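# Six arms place coloured blocks on matching tiles

## Task

Set every block onto a tile that has the same colour as the block, resting flat with a full face on that tile and never two blocks sharing one tile. Each block must stay there with no robot holding it up. Finish by opening the grippers and pulling the arms away from the blocks.

## Robot and tools

Robots and cameras. There are six identical i2rt Big YAM arms named arm1 to arm6. Each has six revolute joints, a two-finger gripper and a wrist camera (arm1_cam_wrist to arm6_cam_wrist). With joints 1 and 6 at zero and the hand level and pointing forward, the wrist camera sits above the hand looking toward the fingertips. The hand reaches roughly 1.0 m out from the joint 1 axis. Two fixed cameras, room_a and room_b, watch the room from above.

Frame. Everything is expressed in one shared scene frame whose origin lies on the floor, with +z upward. The hand point is midway between the fingertips. Its z axis runs along the fingers and its y axis is the direction in which the fingers open and close. Each arm's foot has its own pose in this frame, but no result line prints it. Camera calibration (K, distortion, T_world_to_cam mapping scene to camera, pos_world) is supplied per camera and may be off by a few degrees and millimetres. Wrist camera poses are computed from joint readings, so joint errors add to them.

execute_actions. Argument "actions" is a list holding one action or nothing. The action is an object keyed by arm name ("arm1" to "arm6"), each containing "joints", an object of named absolute targets, never offsets. Any subset of arms and joints may be given. Joint units and ranges: joint1_rad -2.879 to 2.879 (turns the arm about its foot, positive is counter-clockwise seen from above, zero faces the way the foot faces); joint2_rad 0 to 3.141 (shoulder, zero has the upper arm pointing back and roughly level, increasing raises it and then brings it forward); joint3_rad 0 to 3.019 (elbow, zero is folded, increasing opens it); joint4_rad -1.692 to 1.57 (hand pitch, positive tilts the fingers up); joint5_rad -1.57 to 1.57 (sideways hand swing, positive toward the arm's right); joint6_rad -2.094 to 2.094 (hand roll, positive is clockwise viewed from behind the hand); gripper_m 0 to 0.093 metres, the gap between fingertips. Targets count as reached within ±0.045, 0.14, 0.09, 0.055, 0.03, 0.035 rad and 0.003 m respectively. All commanded motions begin at once and may finish at different moments; joints move at different speeds, so the hand can sweep a wide path. An action lasts at most 15 s. Optional "cameras" is a list of camera names or "all"; omitted or null gives all, [] gives none. An unknown key, camera name or out-of-range number makes the whole call rejected and nothing moves. An empty actions list just reports state and images.

wait: "seconds", 0 to 10. It commands nothing and returns the same report as an empty action.

zoom_image: "camera" plus "region" [x0, y0, x1, y1] in pixels of that camera's latest full image, origin at the top-left, at most 504 by 504 pixels. Wrist images are 616x616, room images 672x504.

read_manual: optional "section", only "licences"; returns licence text and moves nothing.

finished_scene: "scene", integer 1 or 2. It ends the scene for good and reports whether the goal was met; the next scene's task arrives in its result.

Reading results. Each report gives each arm's joint_positions, joint torques (drive output including offsets and noise, nonzero even unloaded), and images in the order named by the "pictures" line. joint_status tells how each commanded motion ended: reached, "off_target" (rested short and may still push), "contact_stop" or "time_out" (target dropped and joint holds where it stopped), "not_followed" (a built-in self and inter-arm collision check refused the arm's targets; the gripper part still runs, and the withheld targets may be retried on later actions), or "limit_stop_at_motor_heat". A "joint command not followed" line, usually with "cause:", marks a refusal. on_its_own lists joints you did not command; "held at" is the target being held, not the actual position. After a time_out a joint may keep pushing toward a target at most 0.375, 0.375, 0.113, 0.225, 0.075, 0.3 rad (joints 1 to 6) from its position. If a call reports a stop, any further execute_actions, wait or finished_scene calls in that same reply are skipped.

Things to avoid. Two robots pressing hard on each other fails the task and ends the run, and a hard hit may too; no line reports arm-to-arm contact, and the collision check ignores fingers, gripper housings and wrist cameras and can act late. Objects touching robots do not count. Arms do not stop on contact and keep pushing hard; to relieve a push, command the joint to its reported position. Tiny target changes may not move a joint. Omitted joints keep pushing toward earlier targets. A loaded joint slowly sags. Sustained load heats motors: MOTOR HOT warns at 85 °C, and at 100 °C an OVER-TEMPERATURE FAULT drops that arm until it cools. Do not knock blocks off the work area or onto the floor, avoid drops, slips and slams, and expect occasional small nudges to loose objects. The robots keep holding the last command while you think. End with blocks released and arms moved away.

Each tool is called after "Call:" as a command line: name --argument value for each argument, lists and objects as JSON in quotes; but a table of rows of numbers goes row by row, as --pt "numbers of a row", without its own name.

## Session

Call:
execute_actions --actions '[]'

Scene clock: 0.00 s.
Joint torques (N m, as the arm reports them, + toward a larger angle): no reading
Motor temperatures (°C, as the motors report them): arm1=[18 16 18 19 18 17] | arm2=[16 18 16 17 20 17] | arm3=[20 19 17 19 17 18] | arm4=[20 17 17 18 17 16] | arm5=[18 19 18 18 18 16] | arm6=[19 16 18 17 19 18]
arm1.joint_positions: joint1_rad=+0.456 joint2_rad=+0.438 joint3_rad=+1.660 joint4_rad=-1.485 joint5_rad=-0.114 joint6_rad=+0.389 gripper_m=+0.094
arm1.joint_status: not commanded
arm1.hand: x=+0.3953 y=-0.1614 z=+1.3643 quat_wxyz=(-0.608, -0.322, -0.726, +0.003) (m; scene frame)
arm2.joint_positions: joint1_rad=+0.529 joint2_rad=+0.618 joint3_rad=+1.635 joint4_rad=-1.390 joint5_rad=-0.010 joint6_rad=+0.623 gripper_m=+0.094
arm2.joint_status: not commanded
arm2.hand: x=-0.9416 y=-0.3178 z=+1.3427 quat_wxyz=(-0.029, +0.637, -0.522, -0.567) (m; scene frame)
arm3.joint_positions: joint1_rad=+0.276 joint2_rad=+0.646 joint3_rad=+1.437 joint4_rad=-1.332 joint5_rad=-0.070 joint6_rad=-0.307 gripper_m=+0.095
arm3.joint_status: not commanded
arm3.hand: x=+0.8355 y=+0.7239 z=+1.2420 quat_wxyz=(-0.041, -0.817, -0.293, +0.494) (m; scene frame)
arm4.joint_positions: joint1_rad=-0.883 joint2_rad=+0.572 joint3_rad=+1.484 joint4_rad=-1.135 joint5_rad=+0.171 joint6_rad=-0.715 gripper_m=+0.095
arm4.joint_status: not commanded
arm4.hand: x=+0.9695 y=-1.0608 z=+1.2782 quat_wxyz=(+0.186, -0.706, -0.337, +0.594) (m; scene frame)
arm5.joint_positions: joint1_rad=-0.203 joint2_rad=+0.357 joint3_rad=+1.586 joint4_rad=-1.618 joint5_rad=-0.039 joint6_rad=-0.167 gripper_m=+0.095
arm5.joint_status: not commanded
arm5.hand: x=-1.9919 y=-0.8774 z=+1.2856 quat_wxyz=(-0.311, +0.749, -0.368, -0.455) (m; scene frame)
arm6.joint_positions: joint1_rad=-0.473 joint2_rad=+0.357 joint3_rad=+1.608 joint4_rad=-1.646 joint5_rad=-0.288 joint6_rad=+0.618 gripper_m=+0.095
arm6.joint_status: not commanded
arm6.hand: x=+0.1836 y=+1.6726 z=+1.2718 quat_wxyz=(-0.252, -0.803, +0.213, +0.497) (m; scene frame)
pictures: arm1_cam_wrist, arm2_cam_wrist, arm3_cam_wrist, arm4_cam_wrist, arm5_cam_wrist, arm6_cam_wrist, room_a, room_b
Images, in order (width x height): arm1_cam_wrist 616x616, arm2_cam_wrist 616x616, arm3_cam_wrist 616x616, arm4_cam_wrist 616x616, arm5_cam_wrist 616x616, arm6_cam_wrist 616x616, room_a 672x504, room_b 672x504.

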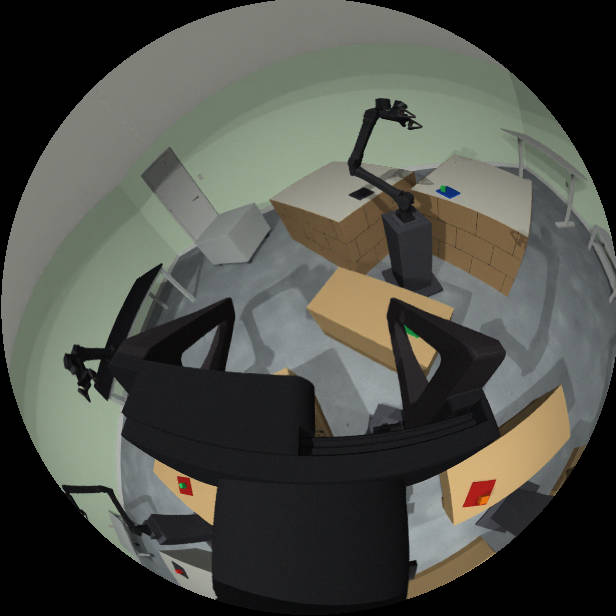

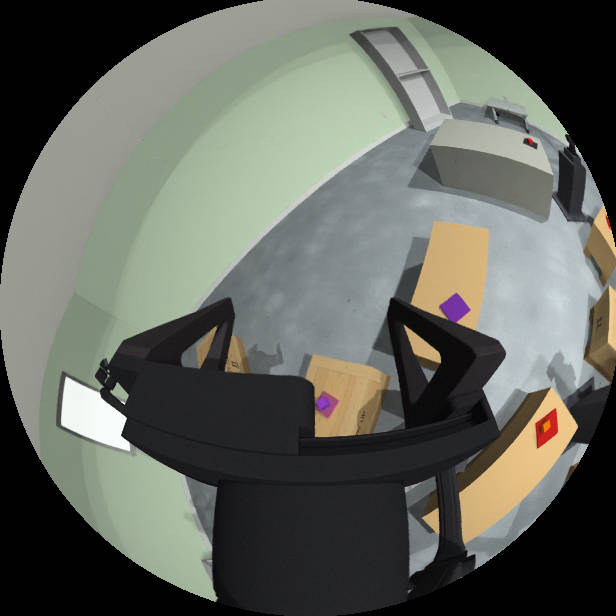

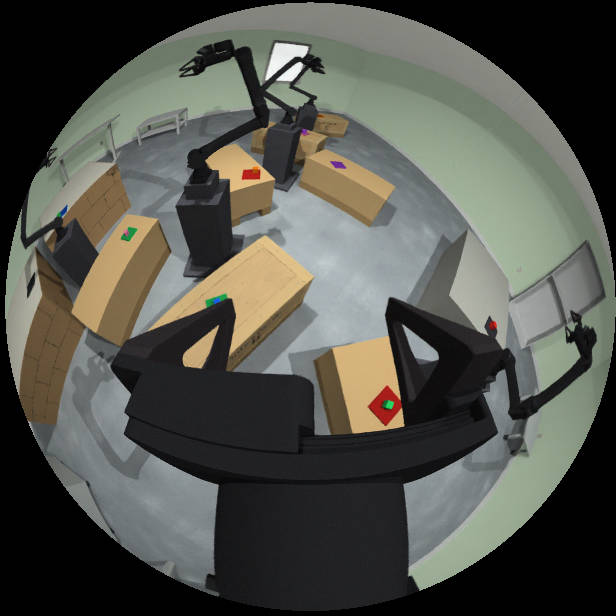

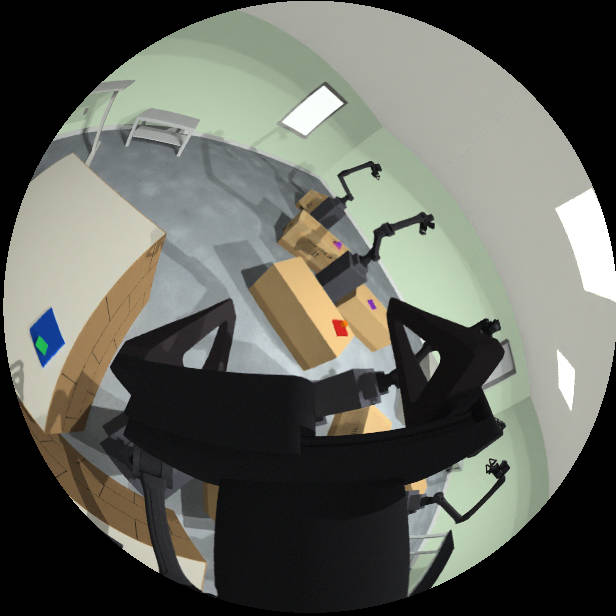

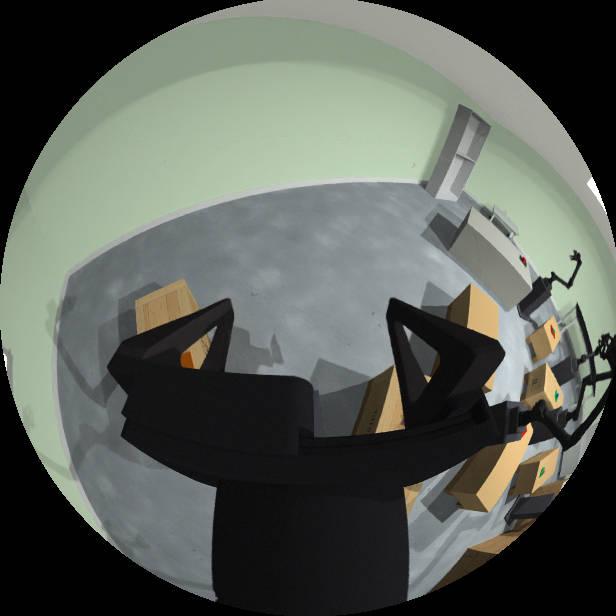

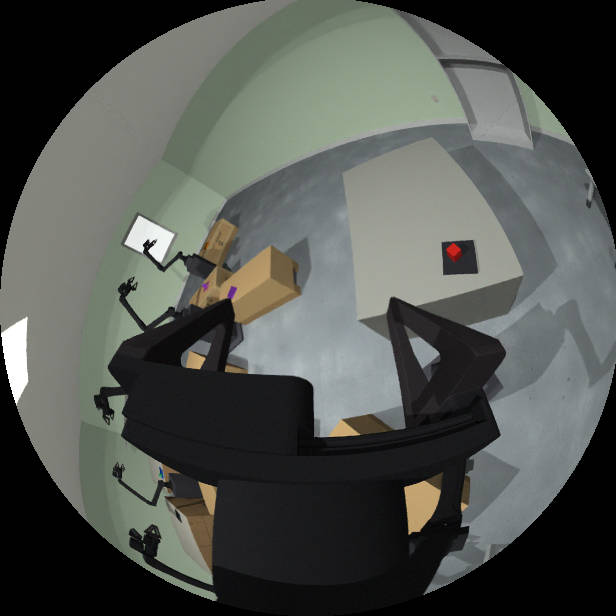

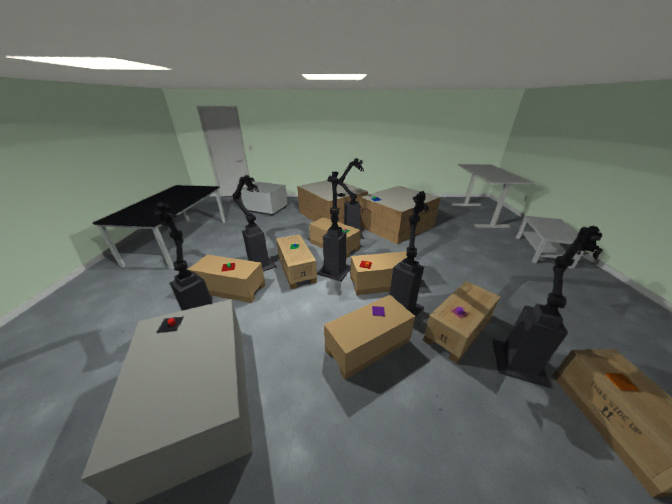

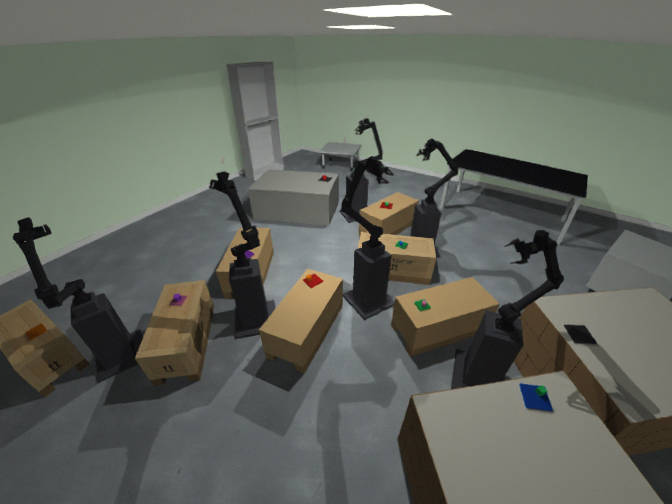

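Call:
zoom_image --camera "room_b" --region '[0, 150, 340, 405]'

Call:
zoom_image --camera "room_b" --region '[300, 160, 660, 430]'

Call:
zoom_image --camera "room_a" --region '[140, 170, 500, 380]'

Region (0, 150, 340, 405) of room_b's 672x504 image, scaled by 1.482, with more detail than that image has; it fills the top 378 rows of this view, and the rest is white.

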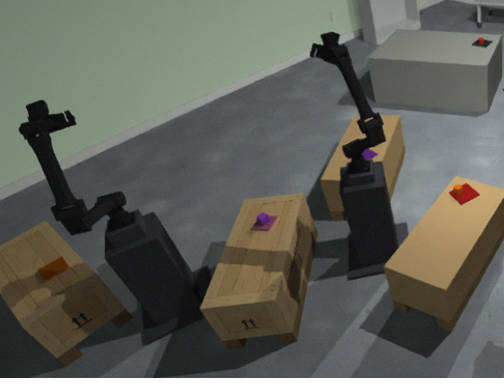

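Region (300, 160, 660, 430) of room_b's 672x504 image, scaled by 1.400, with more detail than that image has; it fills the top 378 rows of this view, and the rest is white.

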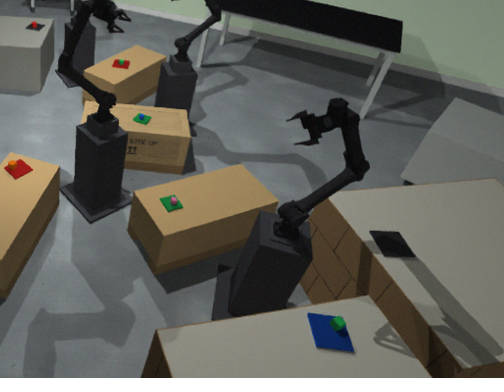

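Region (140, 170, 500, 380) of room_a's 672x504 image, scaled by 1.400, with more detail than that image has; it fills the top 294 rows of this view, and the rest is white.

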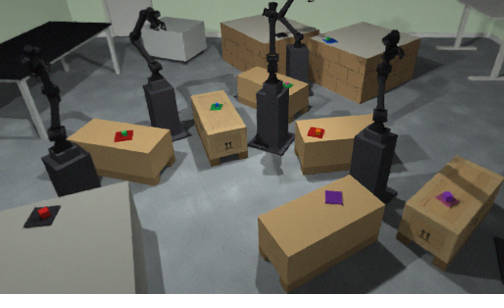

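Call:
execute_actions --actions '[{"arm1":{"joints":{"joint1_rad":0.13,"joint2_rad":2.31,"joint3_rad":1.6,"joint4_rad":-0.86,"joint5_rad":0,"joint6_rad":0}},"arm2":{"joints":{"joint1_rad":1.594,"joint2_rad":2.31,"joint3_rad":1.572,"joint4_rad":-0.832,"joint5_rad":0,"joint6_rad":0}},"arm3":{"joints":{"joint1_rad":-0.872,"joint2_rad":2.31,"joint3_rad":1.6,"joint4_rad":-0.86,"joint5_rad":0,"joint6_rad":0}},"arm4":{"joints":{"joint1_rad":0.42,"joint2_rad":1.792,"joint3_rad":1.595,"joint4_rad":-1.373,"joint5_rad":0,"joint6_rad":0}},"arm5":{"joints":{"joint1_rad":1.181,"joint2_rad":2.31,"joint3_rad":1.572,"joint4_rad":-0.832,"joint5_rad":0,"joint6_rad":0}},"arm6":{"joints":{"joint1_rad":-0.739,"joint2_rad":1.948,"joint3_rad":1.445,"joint4_rad":-1.068,"joint5_rad":0,"joint6_rad":0}}}]'

Scene clock: 122.47 s.
Joint torques (N m, as the arm reports them, + toward a larger angle): arm1=[ -1.24 -19.14   7.56   0.74   0.11  -0.25] | arm2=[ -3.05 -24.8    8.76   0.18   0.    -0.01] | arm3=[  1.24 -22.16   7.23   0.18  -0.01   0.12] | arm4=[ -0.36 -21.02  10.26  -0.26   0.04   0.11] | arm5=[  0.25 -20.53   7.36   0.56   0.12   0.14] | arm6=[  1.19 -17.08   7.92   0.37   0.22  -0.14]
Motor temperatures (°C, as the motors report them): arm1=[18 18 22 20 18 17] | arm2=[16 19 20 17 20 17] | arm3=[20 20 27 20 17 19] | arm4=[20 18 24 18 17 16] | arm5=[18 21 21 18 18 16] | arm6=[19 19 21 17 19 18]
arm1.joint_positions: joint1_rad=+0.141 joint2_rad=+2.304 joint3_rad=+1.598 joint4_rad=-0.874 joint5_rad=-0.002 joint6_rad=+0.014 gripper_m=+0.094
arm1.joint_status: all done
arm1.hand: x=+0.7210 y=-0.6065 z=+0.5895 quat_wxyz=(+0.005, -0.420, -0.907, +0.001) (m; scene frame)
arm2.joint_positions: joint1_rad=+1.604 joint2_rad=+2.324 joint3_rad=+1.566 joint4_rad=-0.834 joint5_rad=+0.000 joint6_rad=+0.011 gripper_m=+0.094
arm2.joint_status: all done
arm2.hand: x=-1.3882 y=-0.6325 z=+0.5592 quat_wxyz=(-0.003, +0.988, +0.156, +0.004) (m; scene frame)
arm3.joint_positions: joint1_rad=-0.879 joint2_rad=+2.305 joint3_rad=+1.591 joint4_rad=-0.858 joint5_rad=+0.001 joint6_rad=-0.013 gripper_m=+0.095
arm3.joint_status: all done
arm3.hand: x=+0.6303 y=+1.2581 z=+0.5529 quat_wxyz=(-0.003, -0.922, +0.388, +0.001) (m; scene frame)
arm4.joint_positions: joint1_rad=+0.428 joint2_rad=+1.802 joint3_rad=+1.574 joint4_rad=-1.359 joint5_rad=-0.001 joint6_rad=-0.011 gripper_m=+0.095
arm4.joint_status: all done
arm4.hand: x=+1.2131 y=-1.5673 z=+0.7925 quat_wxyz=(+0.002, -0.683, -0.730, -0.007) (m; scene frame)
arm5.joint_positions: joint1_rad=+1.181 joint2_rad=+2.326 joint3_rad=+1.559 joint4_rad=-0.837 joint5_rad=-0.002 joint6_rad=-0.012 gripper_m=+0.095
arm5.joint_status: all done
arm5.hand: x=-2.5386 y=-1.0946 z=+0.5441 quat_wxyz=(+0.006, +0.989, +0.147, +0.016) (m; scene frame)
arm6.joint_positions: joint1_rad=-0.731 joint2_rad=+1.942 joint3_rad=+1.439 joint4_rad=-1.076 joint5_rad=-0.004 joint6_rad=+0.012 gripper_m=+0.095
arm6.joint_status: all done
arm6.hand: x=-0.2956 y=+1.9161 z=+0.7012 quat_wxyz=(+0.003, -0.983, +0.183, -0.007) (m; scene frame)
pictures: arm1_cam_wrist, arm2_cam_wrist, arm3_cam_wrist, arm4_cam_wrist, arm5_cam_wrist, arm6_cam_wrist, room_a, room_b
camera_calibration (this result's frames):
arm1_cam_wrist: T_world_to_cam=[[-0.757681, -0.652522, -0.0115805, 0.157899], [-0.525436, 0.599398, 0.603854, 0.388359], [-0.387086, 0.463614, -0.797011, 1.15049], [0, 0, 0, 1]] pos_world=[0.769033, -0.663131, 0.684268]
arm2_cam_wrist: T_world_to_cam=[[-0.312737, 0.949808, 0.00774126, 0.159101], [0.754417, 0.243433, 0.609586, 0.867252], [0.577105, 0.19648, -0.792682, 1.49532], [0, 0, 0, 1]] pos_world=[-1.46747, -0.656034, 0.655419]
arm3_cam_wrist: T_world_to_cam=[[0.719825, 0.693934, -0.0175518, -1.3142], [0.56863, -0.574967, 0.58828, 0.0439521], [0.398135, -0.433439, -0.808467, 0.863457], [0, 0, 0, 1]] pos_world=[0.577228, 1.31149, 0.649154]
arm4_cam_wrist: T_world_to_cam=[[-0.997986, -0.0620759, -0.0130204, 1.11833], [-0.0573317, 0.795065, 0.603809, 0.843583], [-0.0271299, 0.60334, -0.797023, 1.73241], [0, 0, 0, 1]] pos_world=[1.21144, -1.64651, 0.885965]
arm5_cam_wrist: T_world_to_cam=[[-0.283289, 0.958985, -0.00979652, 0.340177], [0.757125, 0.229905, 0.611478, 1.84653], [0.588651, 0.165808, -0.791201, 2.22985], [0, 0, 0, 1]] pos_world=[-2.61429, -1.12048, 0.63848]
arm6_cam_wrist: T_world_to_cam=[[0.355282, 0.934633, 0.015374, -1.70061], [0.747501, -0.293946, 0.595683, 0.374182], [0.561264, -0.200143, -0.803073, 1.23514], [0, 0, 0, 1]] pos_world=[-0.368745, 1.94664, 0.795162]
Images, in order (width x height): arm1_cam_wrist 616x616, arm2_cam_wrist 616x616, arm3_cam_wrist 616x616, arm4_cam_wrist 616x616, arm5_cam_wrist 616x616, arm6_cam_wrist 616x616, room_a 672x504, room_b 672x504.

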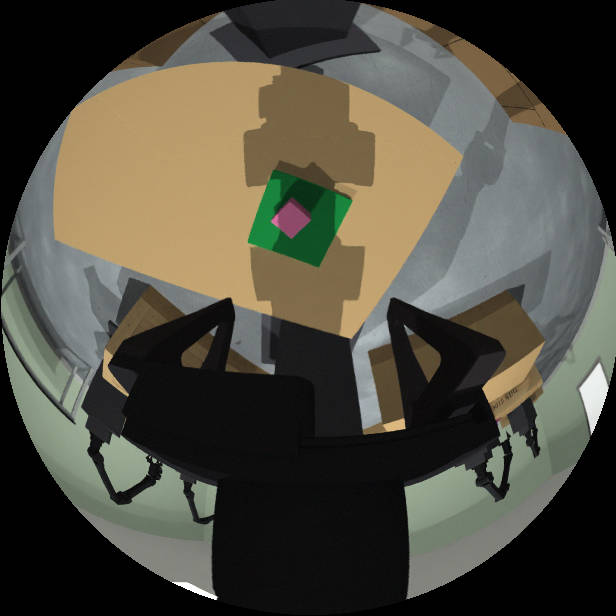

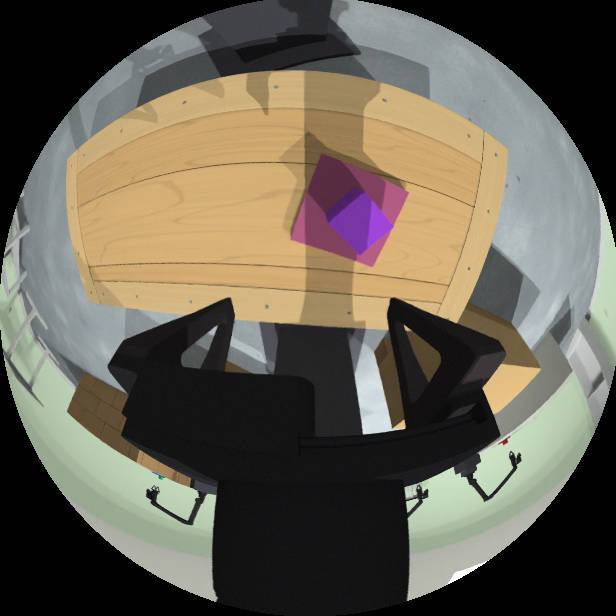

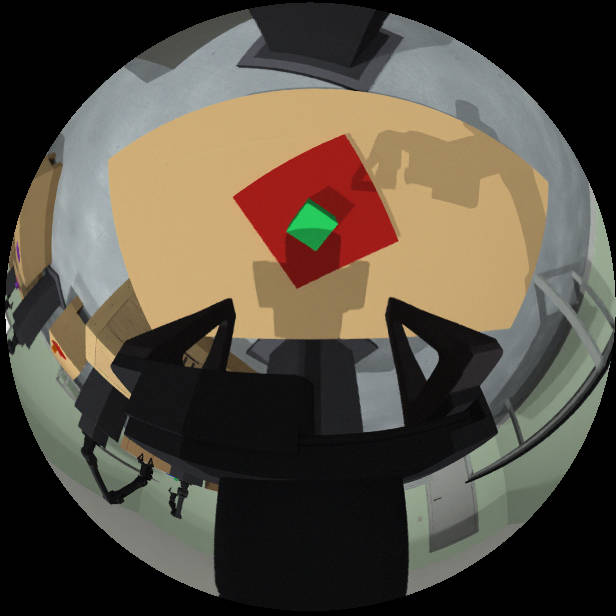

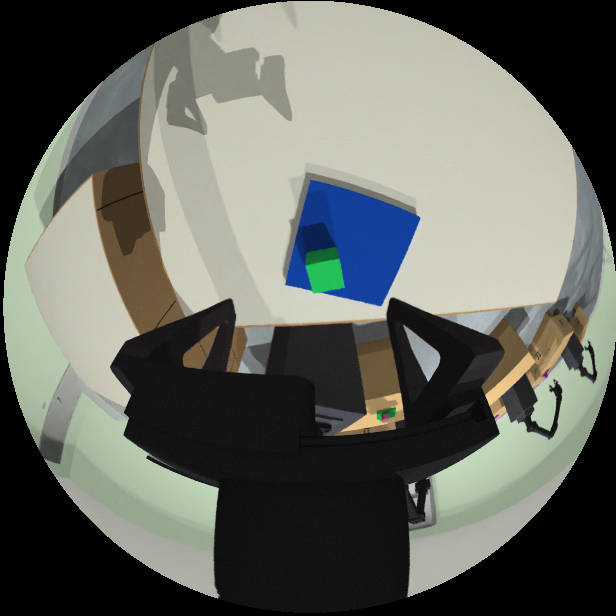

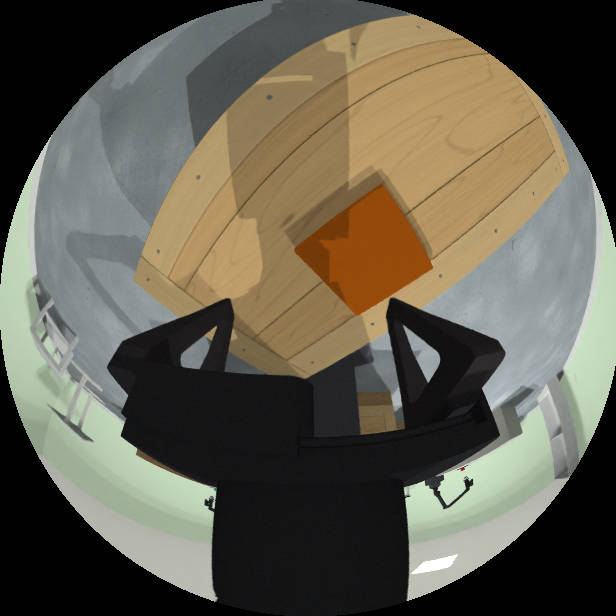

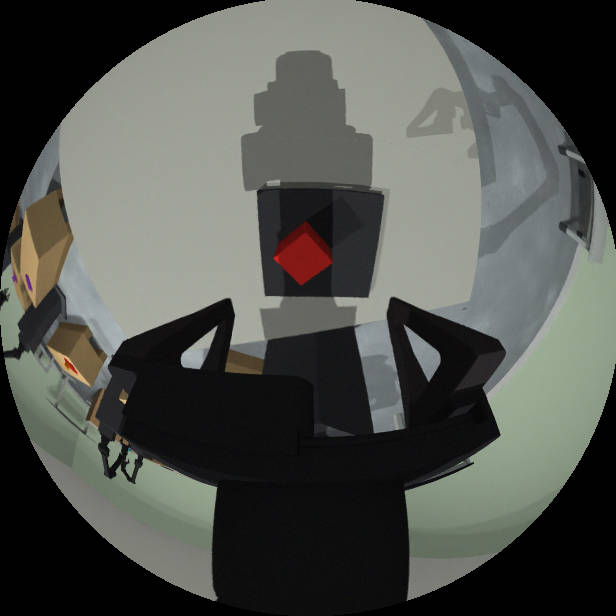

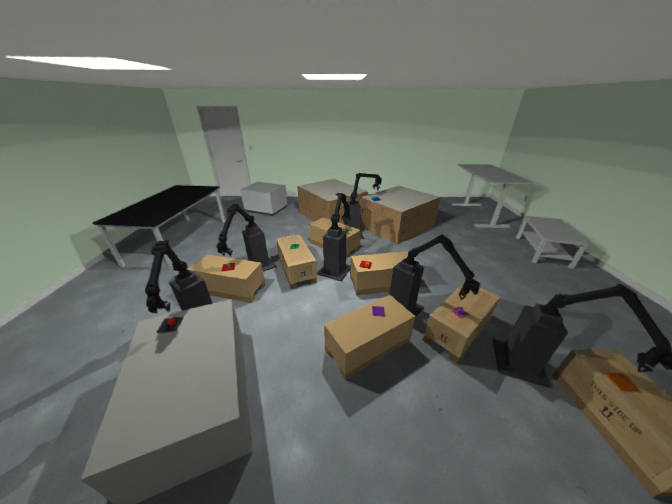

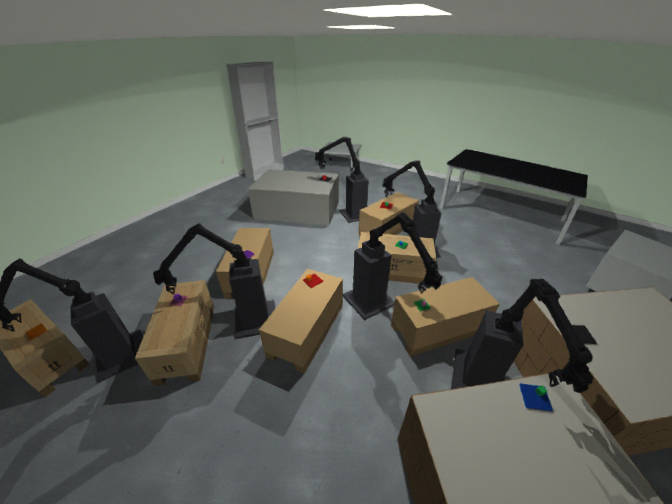

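Call:
execute_actions --actions '[{"arm1":{"joints":{"joint1_rad":0.19,"joint2_rad":2.467,"joint3_rad":1.634,"joint4_rad":-0.738,"joint6_rad":0.785}},"arm2":{"joints":{"joint1_rad":1.5,"joint2_rad":2.499,"joint3_rad":1.685,"joint4_rad":-0.757,"joint6_rad":0.7}},"arm3":{"joints":{"joint2_rad":2.4935,"joint3_rad":1.665,"joint4_rad":-0.7426,"joint6_rad":0.5}},"arm4":{"joints":{"joint1_rad":0.385,"joint2_rad":1.73,"joint3_rad":1.229,"joint4_rad":-1.07,"joint6_rad":-0.15}},"arm5":{"joints":{"joint1_rad":1.046,"joint2_rad":2.38,"joint3_rad":1.4465,"joint4_rad":-0.637}},"arm6":{"joints":{"joint1_rad":-0.705,"joint2_rad":2.0,"joint3_rad":1.242,"joint4_rad":-0.8126,"joint6_rad":0.785}}}]' --cameras '["arm1_cam_wrist","arm2_cam_wrist","arm3_cam_wrist","arm4_cam_wrist","arm5_cam_wrist","arm6_cam_wrist"]'

Scene clock: 208.00 s.
Joint torques (N m, as the arm reports them, + toward a larger angle): arm1=[ -0.51 -18.98   8.34   0.75   0.16   0.06] | arm2=[ -1.2  -26.04   9.66   0.15   0.04   0.26] | arm3=[  1.46 -23.88   6.71   0.49   0.05   0.15] | arm4=[  0.32 -17.47   8.56   0.76   0.02  -0.1 ] | arm5=[  0.5  -19.71   5.85   0.74   0.03   0.14] | arm6=[  2.52 -16.32   6.54   0.59   0.29   0.06]
Motor temperatures (°C, as the motors report them): arm1=[18 25 24 20 18 17] | arm2=[16 26 21 17 20 17] | arm3=[20 31 26 19 17 19] | arm4=[20 22 29 18 17 16] | arm5=[18 28 22 18 18 16] | arm6=[19 25 25 17 19 18]
arm1.joint_positions: joint1_rad=+0.188 joint2_rad=+2.469 joint3_rad=+1.611 joint4_rad=-0.753 joint5_rad=-0.002 joint6_rad=+0.770 gripper_m=+0.094
arm1.joint_status: all done
arm1.hand: x=+0.7322 y=-0.5769 z=+0.4951 quat_wxyz=(+0.021, -0.709, -0.705, +0.003) (m; scene frame)
arm2.joint_positions: joint1_rad=+1.488 joint2_rad=+2.517 joint3_rad=+1.662 joint4_rad=-0.758 joint5_rad=+0.000 joint6_rad=+0.689 gripper_m=+0.094
arm2.joint_status: all done
arm2.hand: x=-1.4137 y=-0.5663 z=+0.4704 quat_wxyz=(-0.008, +0.971, -0.238, +0.013) (m; scene frame)
arm3.joint_positions: joint1_rad=-0.879 joint2_rad=+2.504 joint3_rad=+1.649 joint4_rad=-0.748 joint5_rad=+0.001 joint6_rad=+0.485 gripper_m=+0.095
arm3.joint_status: all done
arm3.hand: x=+0.6332 y=+1.2540 z=+0.4504 quat_wxyz=(-0.005, -0.797, +0.603, -0.015) (m; scene frame)
arm4.joint_positions: joint1_rad=+0.386 joint2_rad=+1.733 joint3_rad=+1.217 joint4_rad=-1.086 joint5_rad=-0.001 joint6_rad=-0.139 gripper_m=+0.095
arm4.joint_status: all done
arm4.hand: x=+1.1900 y=-1.5002 z=+0.6996 quat_wxyz=(+0.006, -0.651, -0.759, -0.013) (m; scene frame)
arm5.joint_positions: joint1_rad=+1.041 joint2_rad=+2.393 joint3_rad=+1.437 joint4_rad=-0.648 joint5_rad=+0.001 joint6_rad=-0.010 gripper_m=+0.095
arm5.joint_status: all done
arm5.hand: x=-2.5172 y=-1.0077 z=+0.4749 quat_wxyz=(+0.006, +0.997, +0.077, +0.016) (m; scene frame)
arm6.joint_positions: joint1_rad=-0.712 joint2_rad=+1.994 joint3_rad=+1.236 joint4_rad=-0.826 joint5_rad=-0.003 joint6_rad=+0.773 gripper_m=+0.095
arm6.joint_status: all done
arm6.hand: x=-0.2591 y=+1.8931 z=+0.6118 quat_wxyz=(+0.006, -0.850, +0.527, -0.008) (m; scene frame)
pictures: arm1_cam_wrist, arm2_cam_wrist, arm3_cam_wrist, arm4_cam_wrist, arm5_cam_wrist, arm6_cam_wrist
camera_calibration (this result's frames):
arm1_cam_wrist: T_world_to_cam=[[-0.999876, -0.00290811, 0.0154504, 0.723269], [0.00724697, 0.786855, 0.617095, 0.145094], [-0.0139518, 0.617131, -0.786737, 0.876166], [0, 0, 0, 1]] pos_world=[0.734352, -0.652774, 0.588601]
arm2_cam_wrist: T_world_to_cam=[[0.457664, 0.888771, 0.0250866, 1.13534], [0.690702, -0.373154, 0.619425, 0.480578], [0.559889, -0.266161, -0.784655, 1.13651], [0, 0, 0, 1]] pos_world=[-1.48786, -0.527237, 0.565604]
arm3_cam_wrist: T_world_to_cam=[[0.96419, 0.265206, -0.00196282, -0.939378], [0.210775, -0.761766, 0.612607, 0.550153], [0.160972, -0.591083, -0.790385, 1.11738], [0, 0, 0, 1]] pos_world=[0.609913, 1.32868, 0.544293]
arm4_cam_wrist: T_world_to_cam=[[-0.988958, -0.147253, -0.0167141, 0.962274], [-0.126247, 0.778033, 0.615408, 0.893269], [-0.0776163, 0.610722, -0.788032, 1.68218], [0, 0, 0, 1]] pos_world=[1.19499, -1.58064, 0.791969]
arm5_cam_wrist: T_world_to_cam=[[-0.145248, 0.989364, -0.00784877, 0.6394], [0.781509, 0.119591, 0.612325, 1.80251], [0.606751, 0.0828052, -0.790567, 2.10971], [0, 0, 0, 1]] pos_world=[-2.59587, -1.02286, 0.569165]
arm6_cam_wrist: T_world_to_cam=[[0.893112, 0.449063, 0.0263166, -0.638754], [0.348361, -0.727475, 0.591121, 1.1135], [0.284595, -0.51877, -0.806153, 1.67165], [0, 0, 0, 1]] pos_world=[-0.293166, 1.96409, 0.706201]
Images, in order (width x height): arm1_cam_wrist 616x616, arm2_cam_wrist 616x616, arm3_cam_wrist 616x616, arm4_cam_wrist 616x616, arm5_cam_wrist 616x616, arm6_cam_wrist 616x616.

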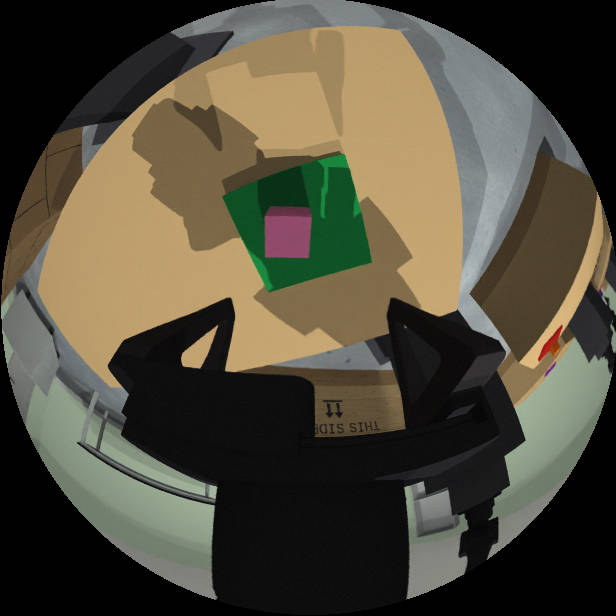

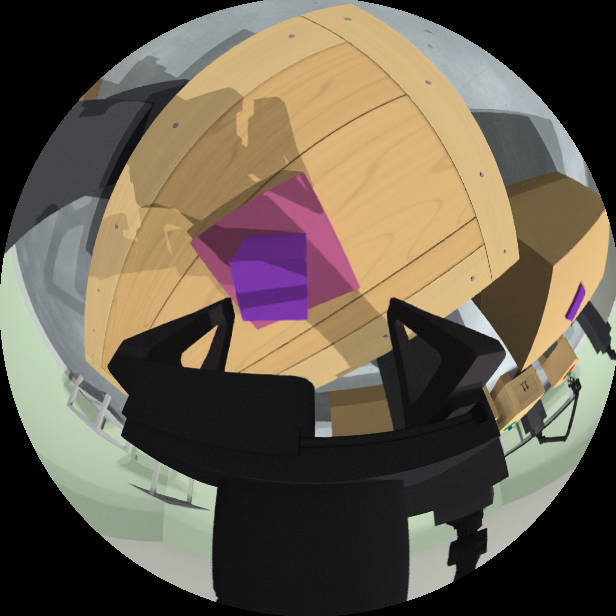

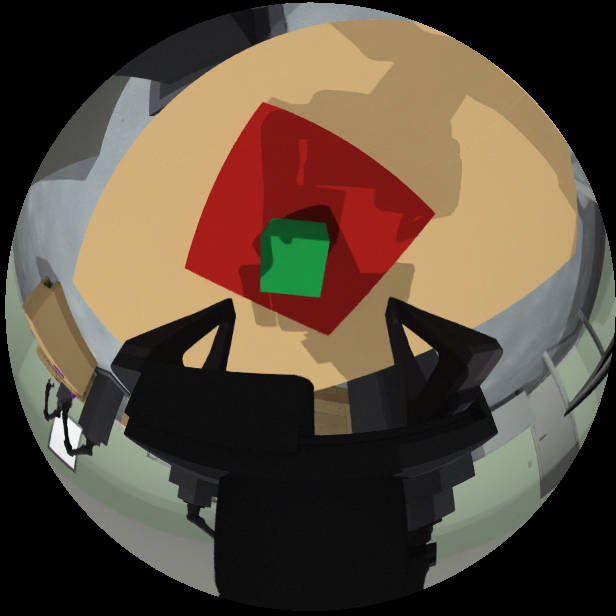

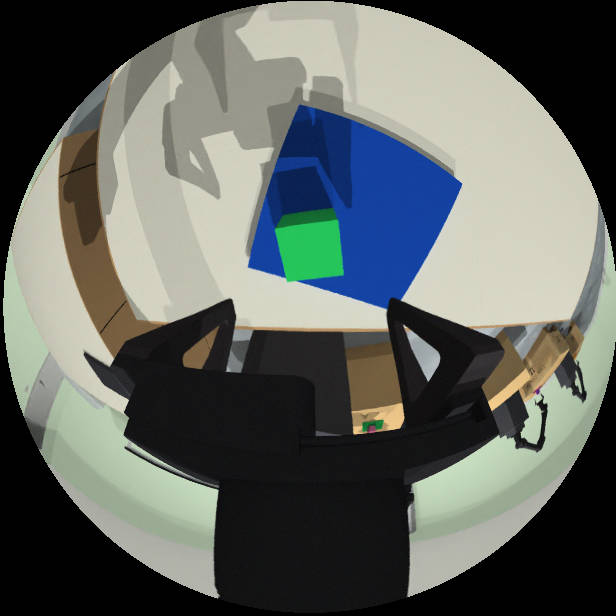

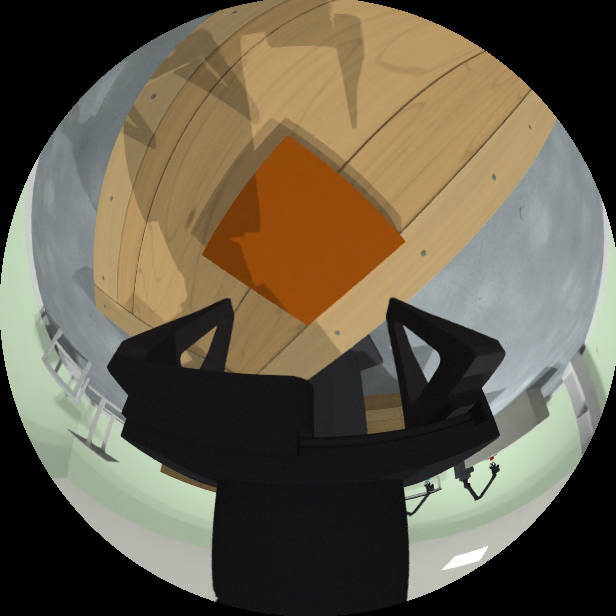

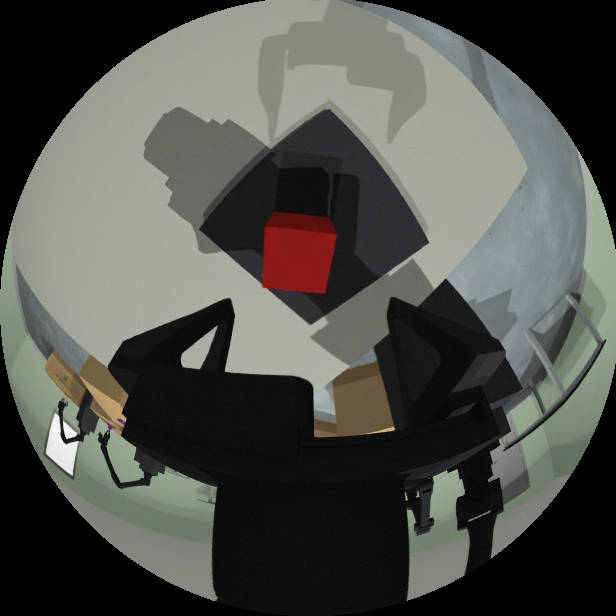

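Call:
execute_actions --actions '[{"arm1":{"joints":{"joint1_rad":0.178,"joint2_rad":2.632,"joint3_rad":1.762,"joint4_rad":-0.668}},"arm2":{"joints":{"joint1_rad":1.522,"joint2_rad":2.60,"joint3_rad":1.79,"joint4_rad":-0.725}},"arm3":{"joints":{"joint1_rad":-0.867,"joint2_rad":2.597,"joint3_rad":1.76,"joint4_rad":-0.705,"joint6_rad":0.59}},"arm4":{"joints":{"joint2_rad":1.833,"joint3_rad":1.232,"joint4_rad":-0.94,"joint6_rad":-0.26}},"arm5":{"joints":{"joint2_rad":1.3,"joint3_rad":1.0,"joint4_rad":-1.2}},"arm6":{"joints":{"joint1_rad":-0.728,"joint2_rad":2.14,"joint3_rad":1.265,"joint4_rad":-0.68,"joint6_rad":0.88}}}]' --cameras '["arm1_cam_wrist","arm2_cam_wrist","arm3_cam_wrist","arm4_cam_wrist","arm6_cam_wrist"]'

Scene clock: 289.70 s.
Joint torques (N m, as the arm reports them, + toward a larger angle): arm1=[ -1.2  -19.17   8.34   0.47   0.16   0.05] | arm2=[ -1.48 -25.1   10.96   0.27   0.05   0.24] | arm3=[  1.68 -21.86   7.78   0.53   0.05   0.14] | arm4=[  0.37 -19.34   8.52   0.81   0.01  -0.1 ] | arm5=[ 0.47 -8.48  8.54  0.33  0.02  0.14] | arm6=[  0.96 -17.26   6.83   0.58   0.29   0.09]
Motor temperatures (°C, as the motors report them): arm1=[18 28 26 20 18 17] | arm2=[16 29 22 17 20 17] | arm3=[20 37 27 19 17 19] | arm4=[20 22 28 18 17 16] | arm5=[18 29 22 18 18 16] | arm6=[19 27 25 17 19 18]
arm1.joint_positions: joint1_rad=+0.188 joint2_rad=+2.617 joint3_rad=+1.739 joint4_rad=-0.678 joint5_rad=-0.002 joint6_rad=+0.771 gripper_m=+0.094
arm1.joint_status: all done
arm1.hand: x=+0.7535 y=-0.5997 z=+0.4381 quat_wxyz=(-0.007, -0.709, -0.705, +0.003) (m; scene frame)
arm2.joint_positions: joint1_rad=+1.512 joint2_rad=+2.600 joint3_rad=+1.754 joint4_rad=-0.730 joint5_rad=+0.000 joint6_rad=+0.690 gripper_m=+0.094
arm2.joint_status: all done
arm2.hand: x=-1.4348 y=-0.5858 z=+0.4434 quat_wxyz=(+0.000, +0.974, -0.227, -0.004) (m; scene frame)
arm3.joint_positions: joint1_rad=-0.879 joint2_rad=+2.577 joint3_rad=+1.733 joint4_rad=-0.710 joint5_rad=+0.001 joint6_rad=+0.575 gripper_m=+0.095
arm3.joint_status: all done
arm3.hand: x=+0.6149 y=+1.2731 z=+0.4270 quat_wxyz=(-0.002, -0.769, +0.639, +0.009) (m; scene frame)
arm4.joint_positions: joint1_rad=+0.386 joint2_rad=+1.839 joint3_rad=+1.217 joint4_rad=-0.956 joint5_rad=-0.001 joint6_rad=-0.248 gripper_m=+0.095
arm4.joint_status: all done
arm4.hand: x=+1.1907 y=-1.5222 z=+0.6499 quat_wxyz=(-0.002, -0.608, -0.794, -0.004) (m; scene frame)
arm5.joint_positions: joint1_rad=+1.041 joint2_rad=+1.298 joint3_rad=+1.001 joint4_rad=-1.192 joint5_rad=+0.001 joint6_rad=-0.010 gripper_m=+0.095
arm5.joint_status: all done
arm5.hand: x=-2.3319 y=-0.9749 z=+0.8501 quat_wxyz=(+0.010, +0.996, +0.076, -0.041) (m; scene frame)
arm6.joint_positions: joint1_rad=-0.718 joint2_rad=+2.139 joint3_rad=+1.243 joint4_rad=-0.693 joint5_rad=-0.003 joint6_rad=+0.868 gripper_m=+0.095
arm6.joint_status: all done
arm6.hand: x=-0.2605 y=+1.8978 z=+0.5413 quat_wxyz=(+0.007, -0.822, +0.569, -0.011) (m; scene frame)
pictures: arm1_cam_wrist, arm2_cam_wrist, arm3_cam_wrist, arm4_cam_wrist, arm6_cam_wrist
camera_calibration (this result's frames):
arm1_cam_wrist: T_world_to_cam=[[-0.999732, -0.00233426, -0.0230166, 0.762439], [-0.0153579, 0.811015, 0.584824, 0.243697], [0.0173017, 0.585021, -0.810833, 0.813409], [0, 0, 0, 1]] pos_world=[0.751904, -0.671724, 0.534568]
arm2_cam_wrist: T_world_to_cam=[[0.437927, 0.899009, 0.0014754, 1.15112], [0.721311, -0.352345, 0.596291, 0.571043], [0.536591, -0.260068, -0.802767, 1.10009], [0, 0, 0, 1]] pos_world=[-1.5063, -0.547563, 0.540907]
arm3_cam_wrist: T_world_to_cam=[[0.983756, 0.177607, -0.0260893, -0.816973], [0.159718, -0.799642, 0.578846, 0.676934], [0.0819449, -0.57361, -0.815019, 1.14999], [0, 0, 0, 1]] pos_world=[0.601348, 1.34605, 0.524106]
arm4_cam_wrist: T_world_to_cam=[[-0.966937, -0.254648, -0.0137053, 0.76718], [-0.212427, 0.774554, 0.595769, 1.05113], [-0.141096, 0.578983, -0.803039, 1.69345], [0, 0, 0, 1]] pos_world=[1.20404, -1.59928, 0.744191]
arm6_cam_wrist: T_world_to_cam=[[0.934006, 0.355885, 0.0312878, -0.452987], [0.269432, -0.759201, 0.59247, 1.19798], [0.234605, -0.54494, -0.804985, 1.65365], [0, 0, 0, 1]] pos_world=[-0.287636, 1.97185, 0.635572]
Images, in order (width x height): arm1_cam_wrist 616x616, arm2_cam_wrist 616x616, arm3_cam_wrist 616x616, arm4_cam_wrist 616x616, arm6_cam_wrist 616x616.

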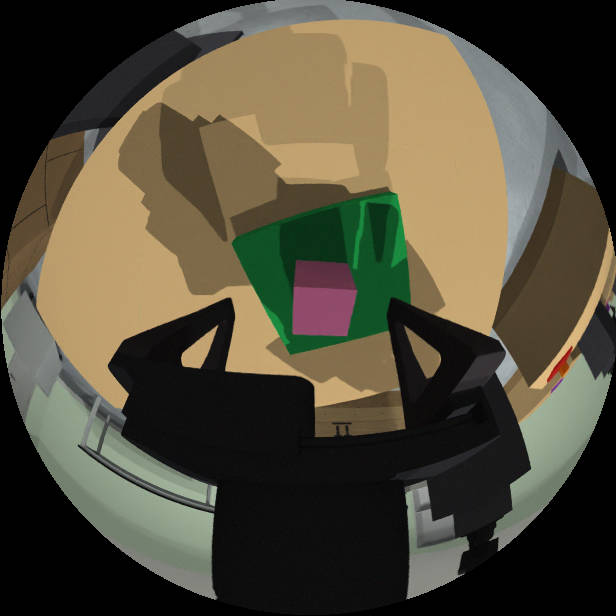

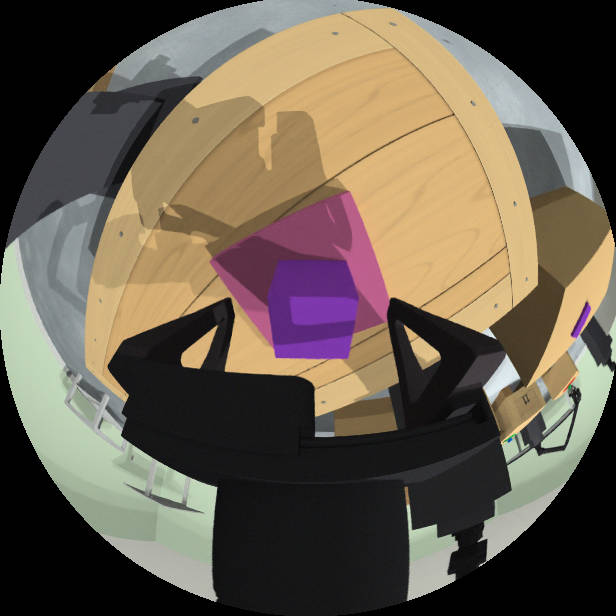

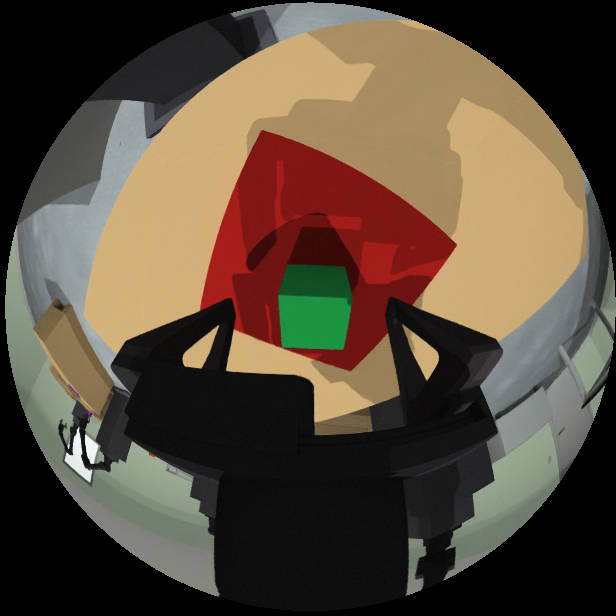

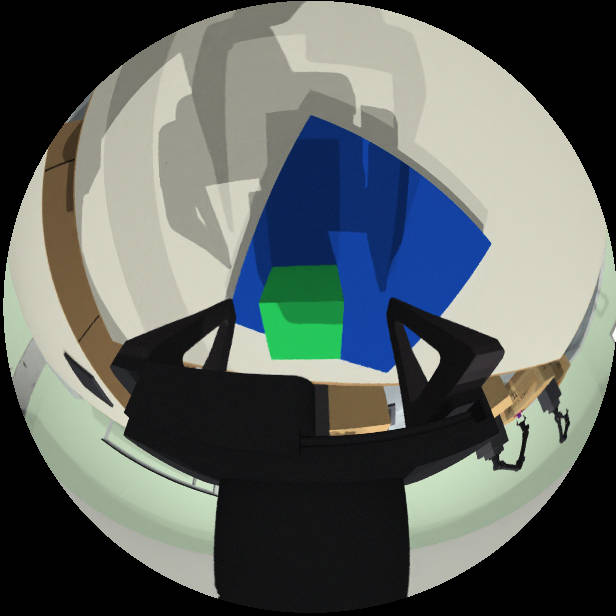

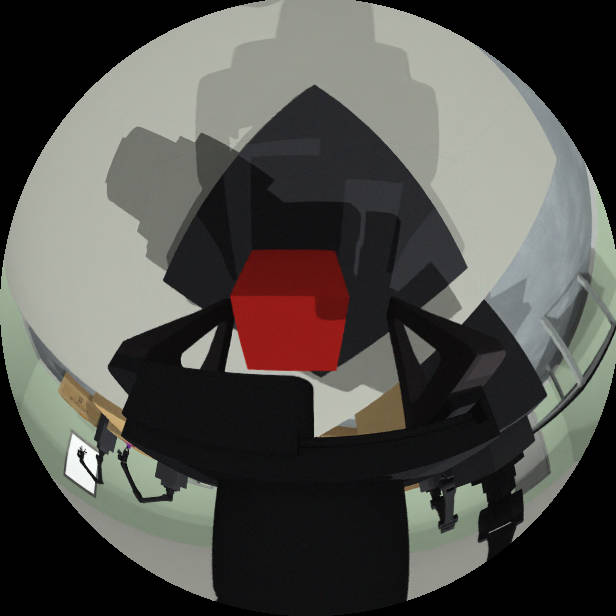

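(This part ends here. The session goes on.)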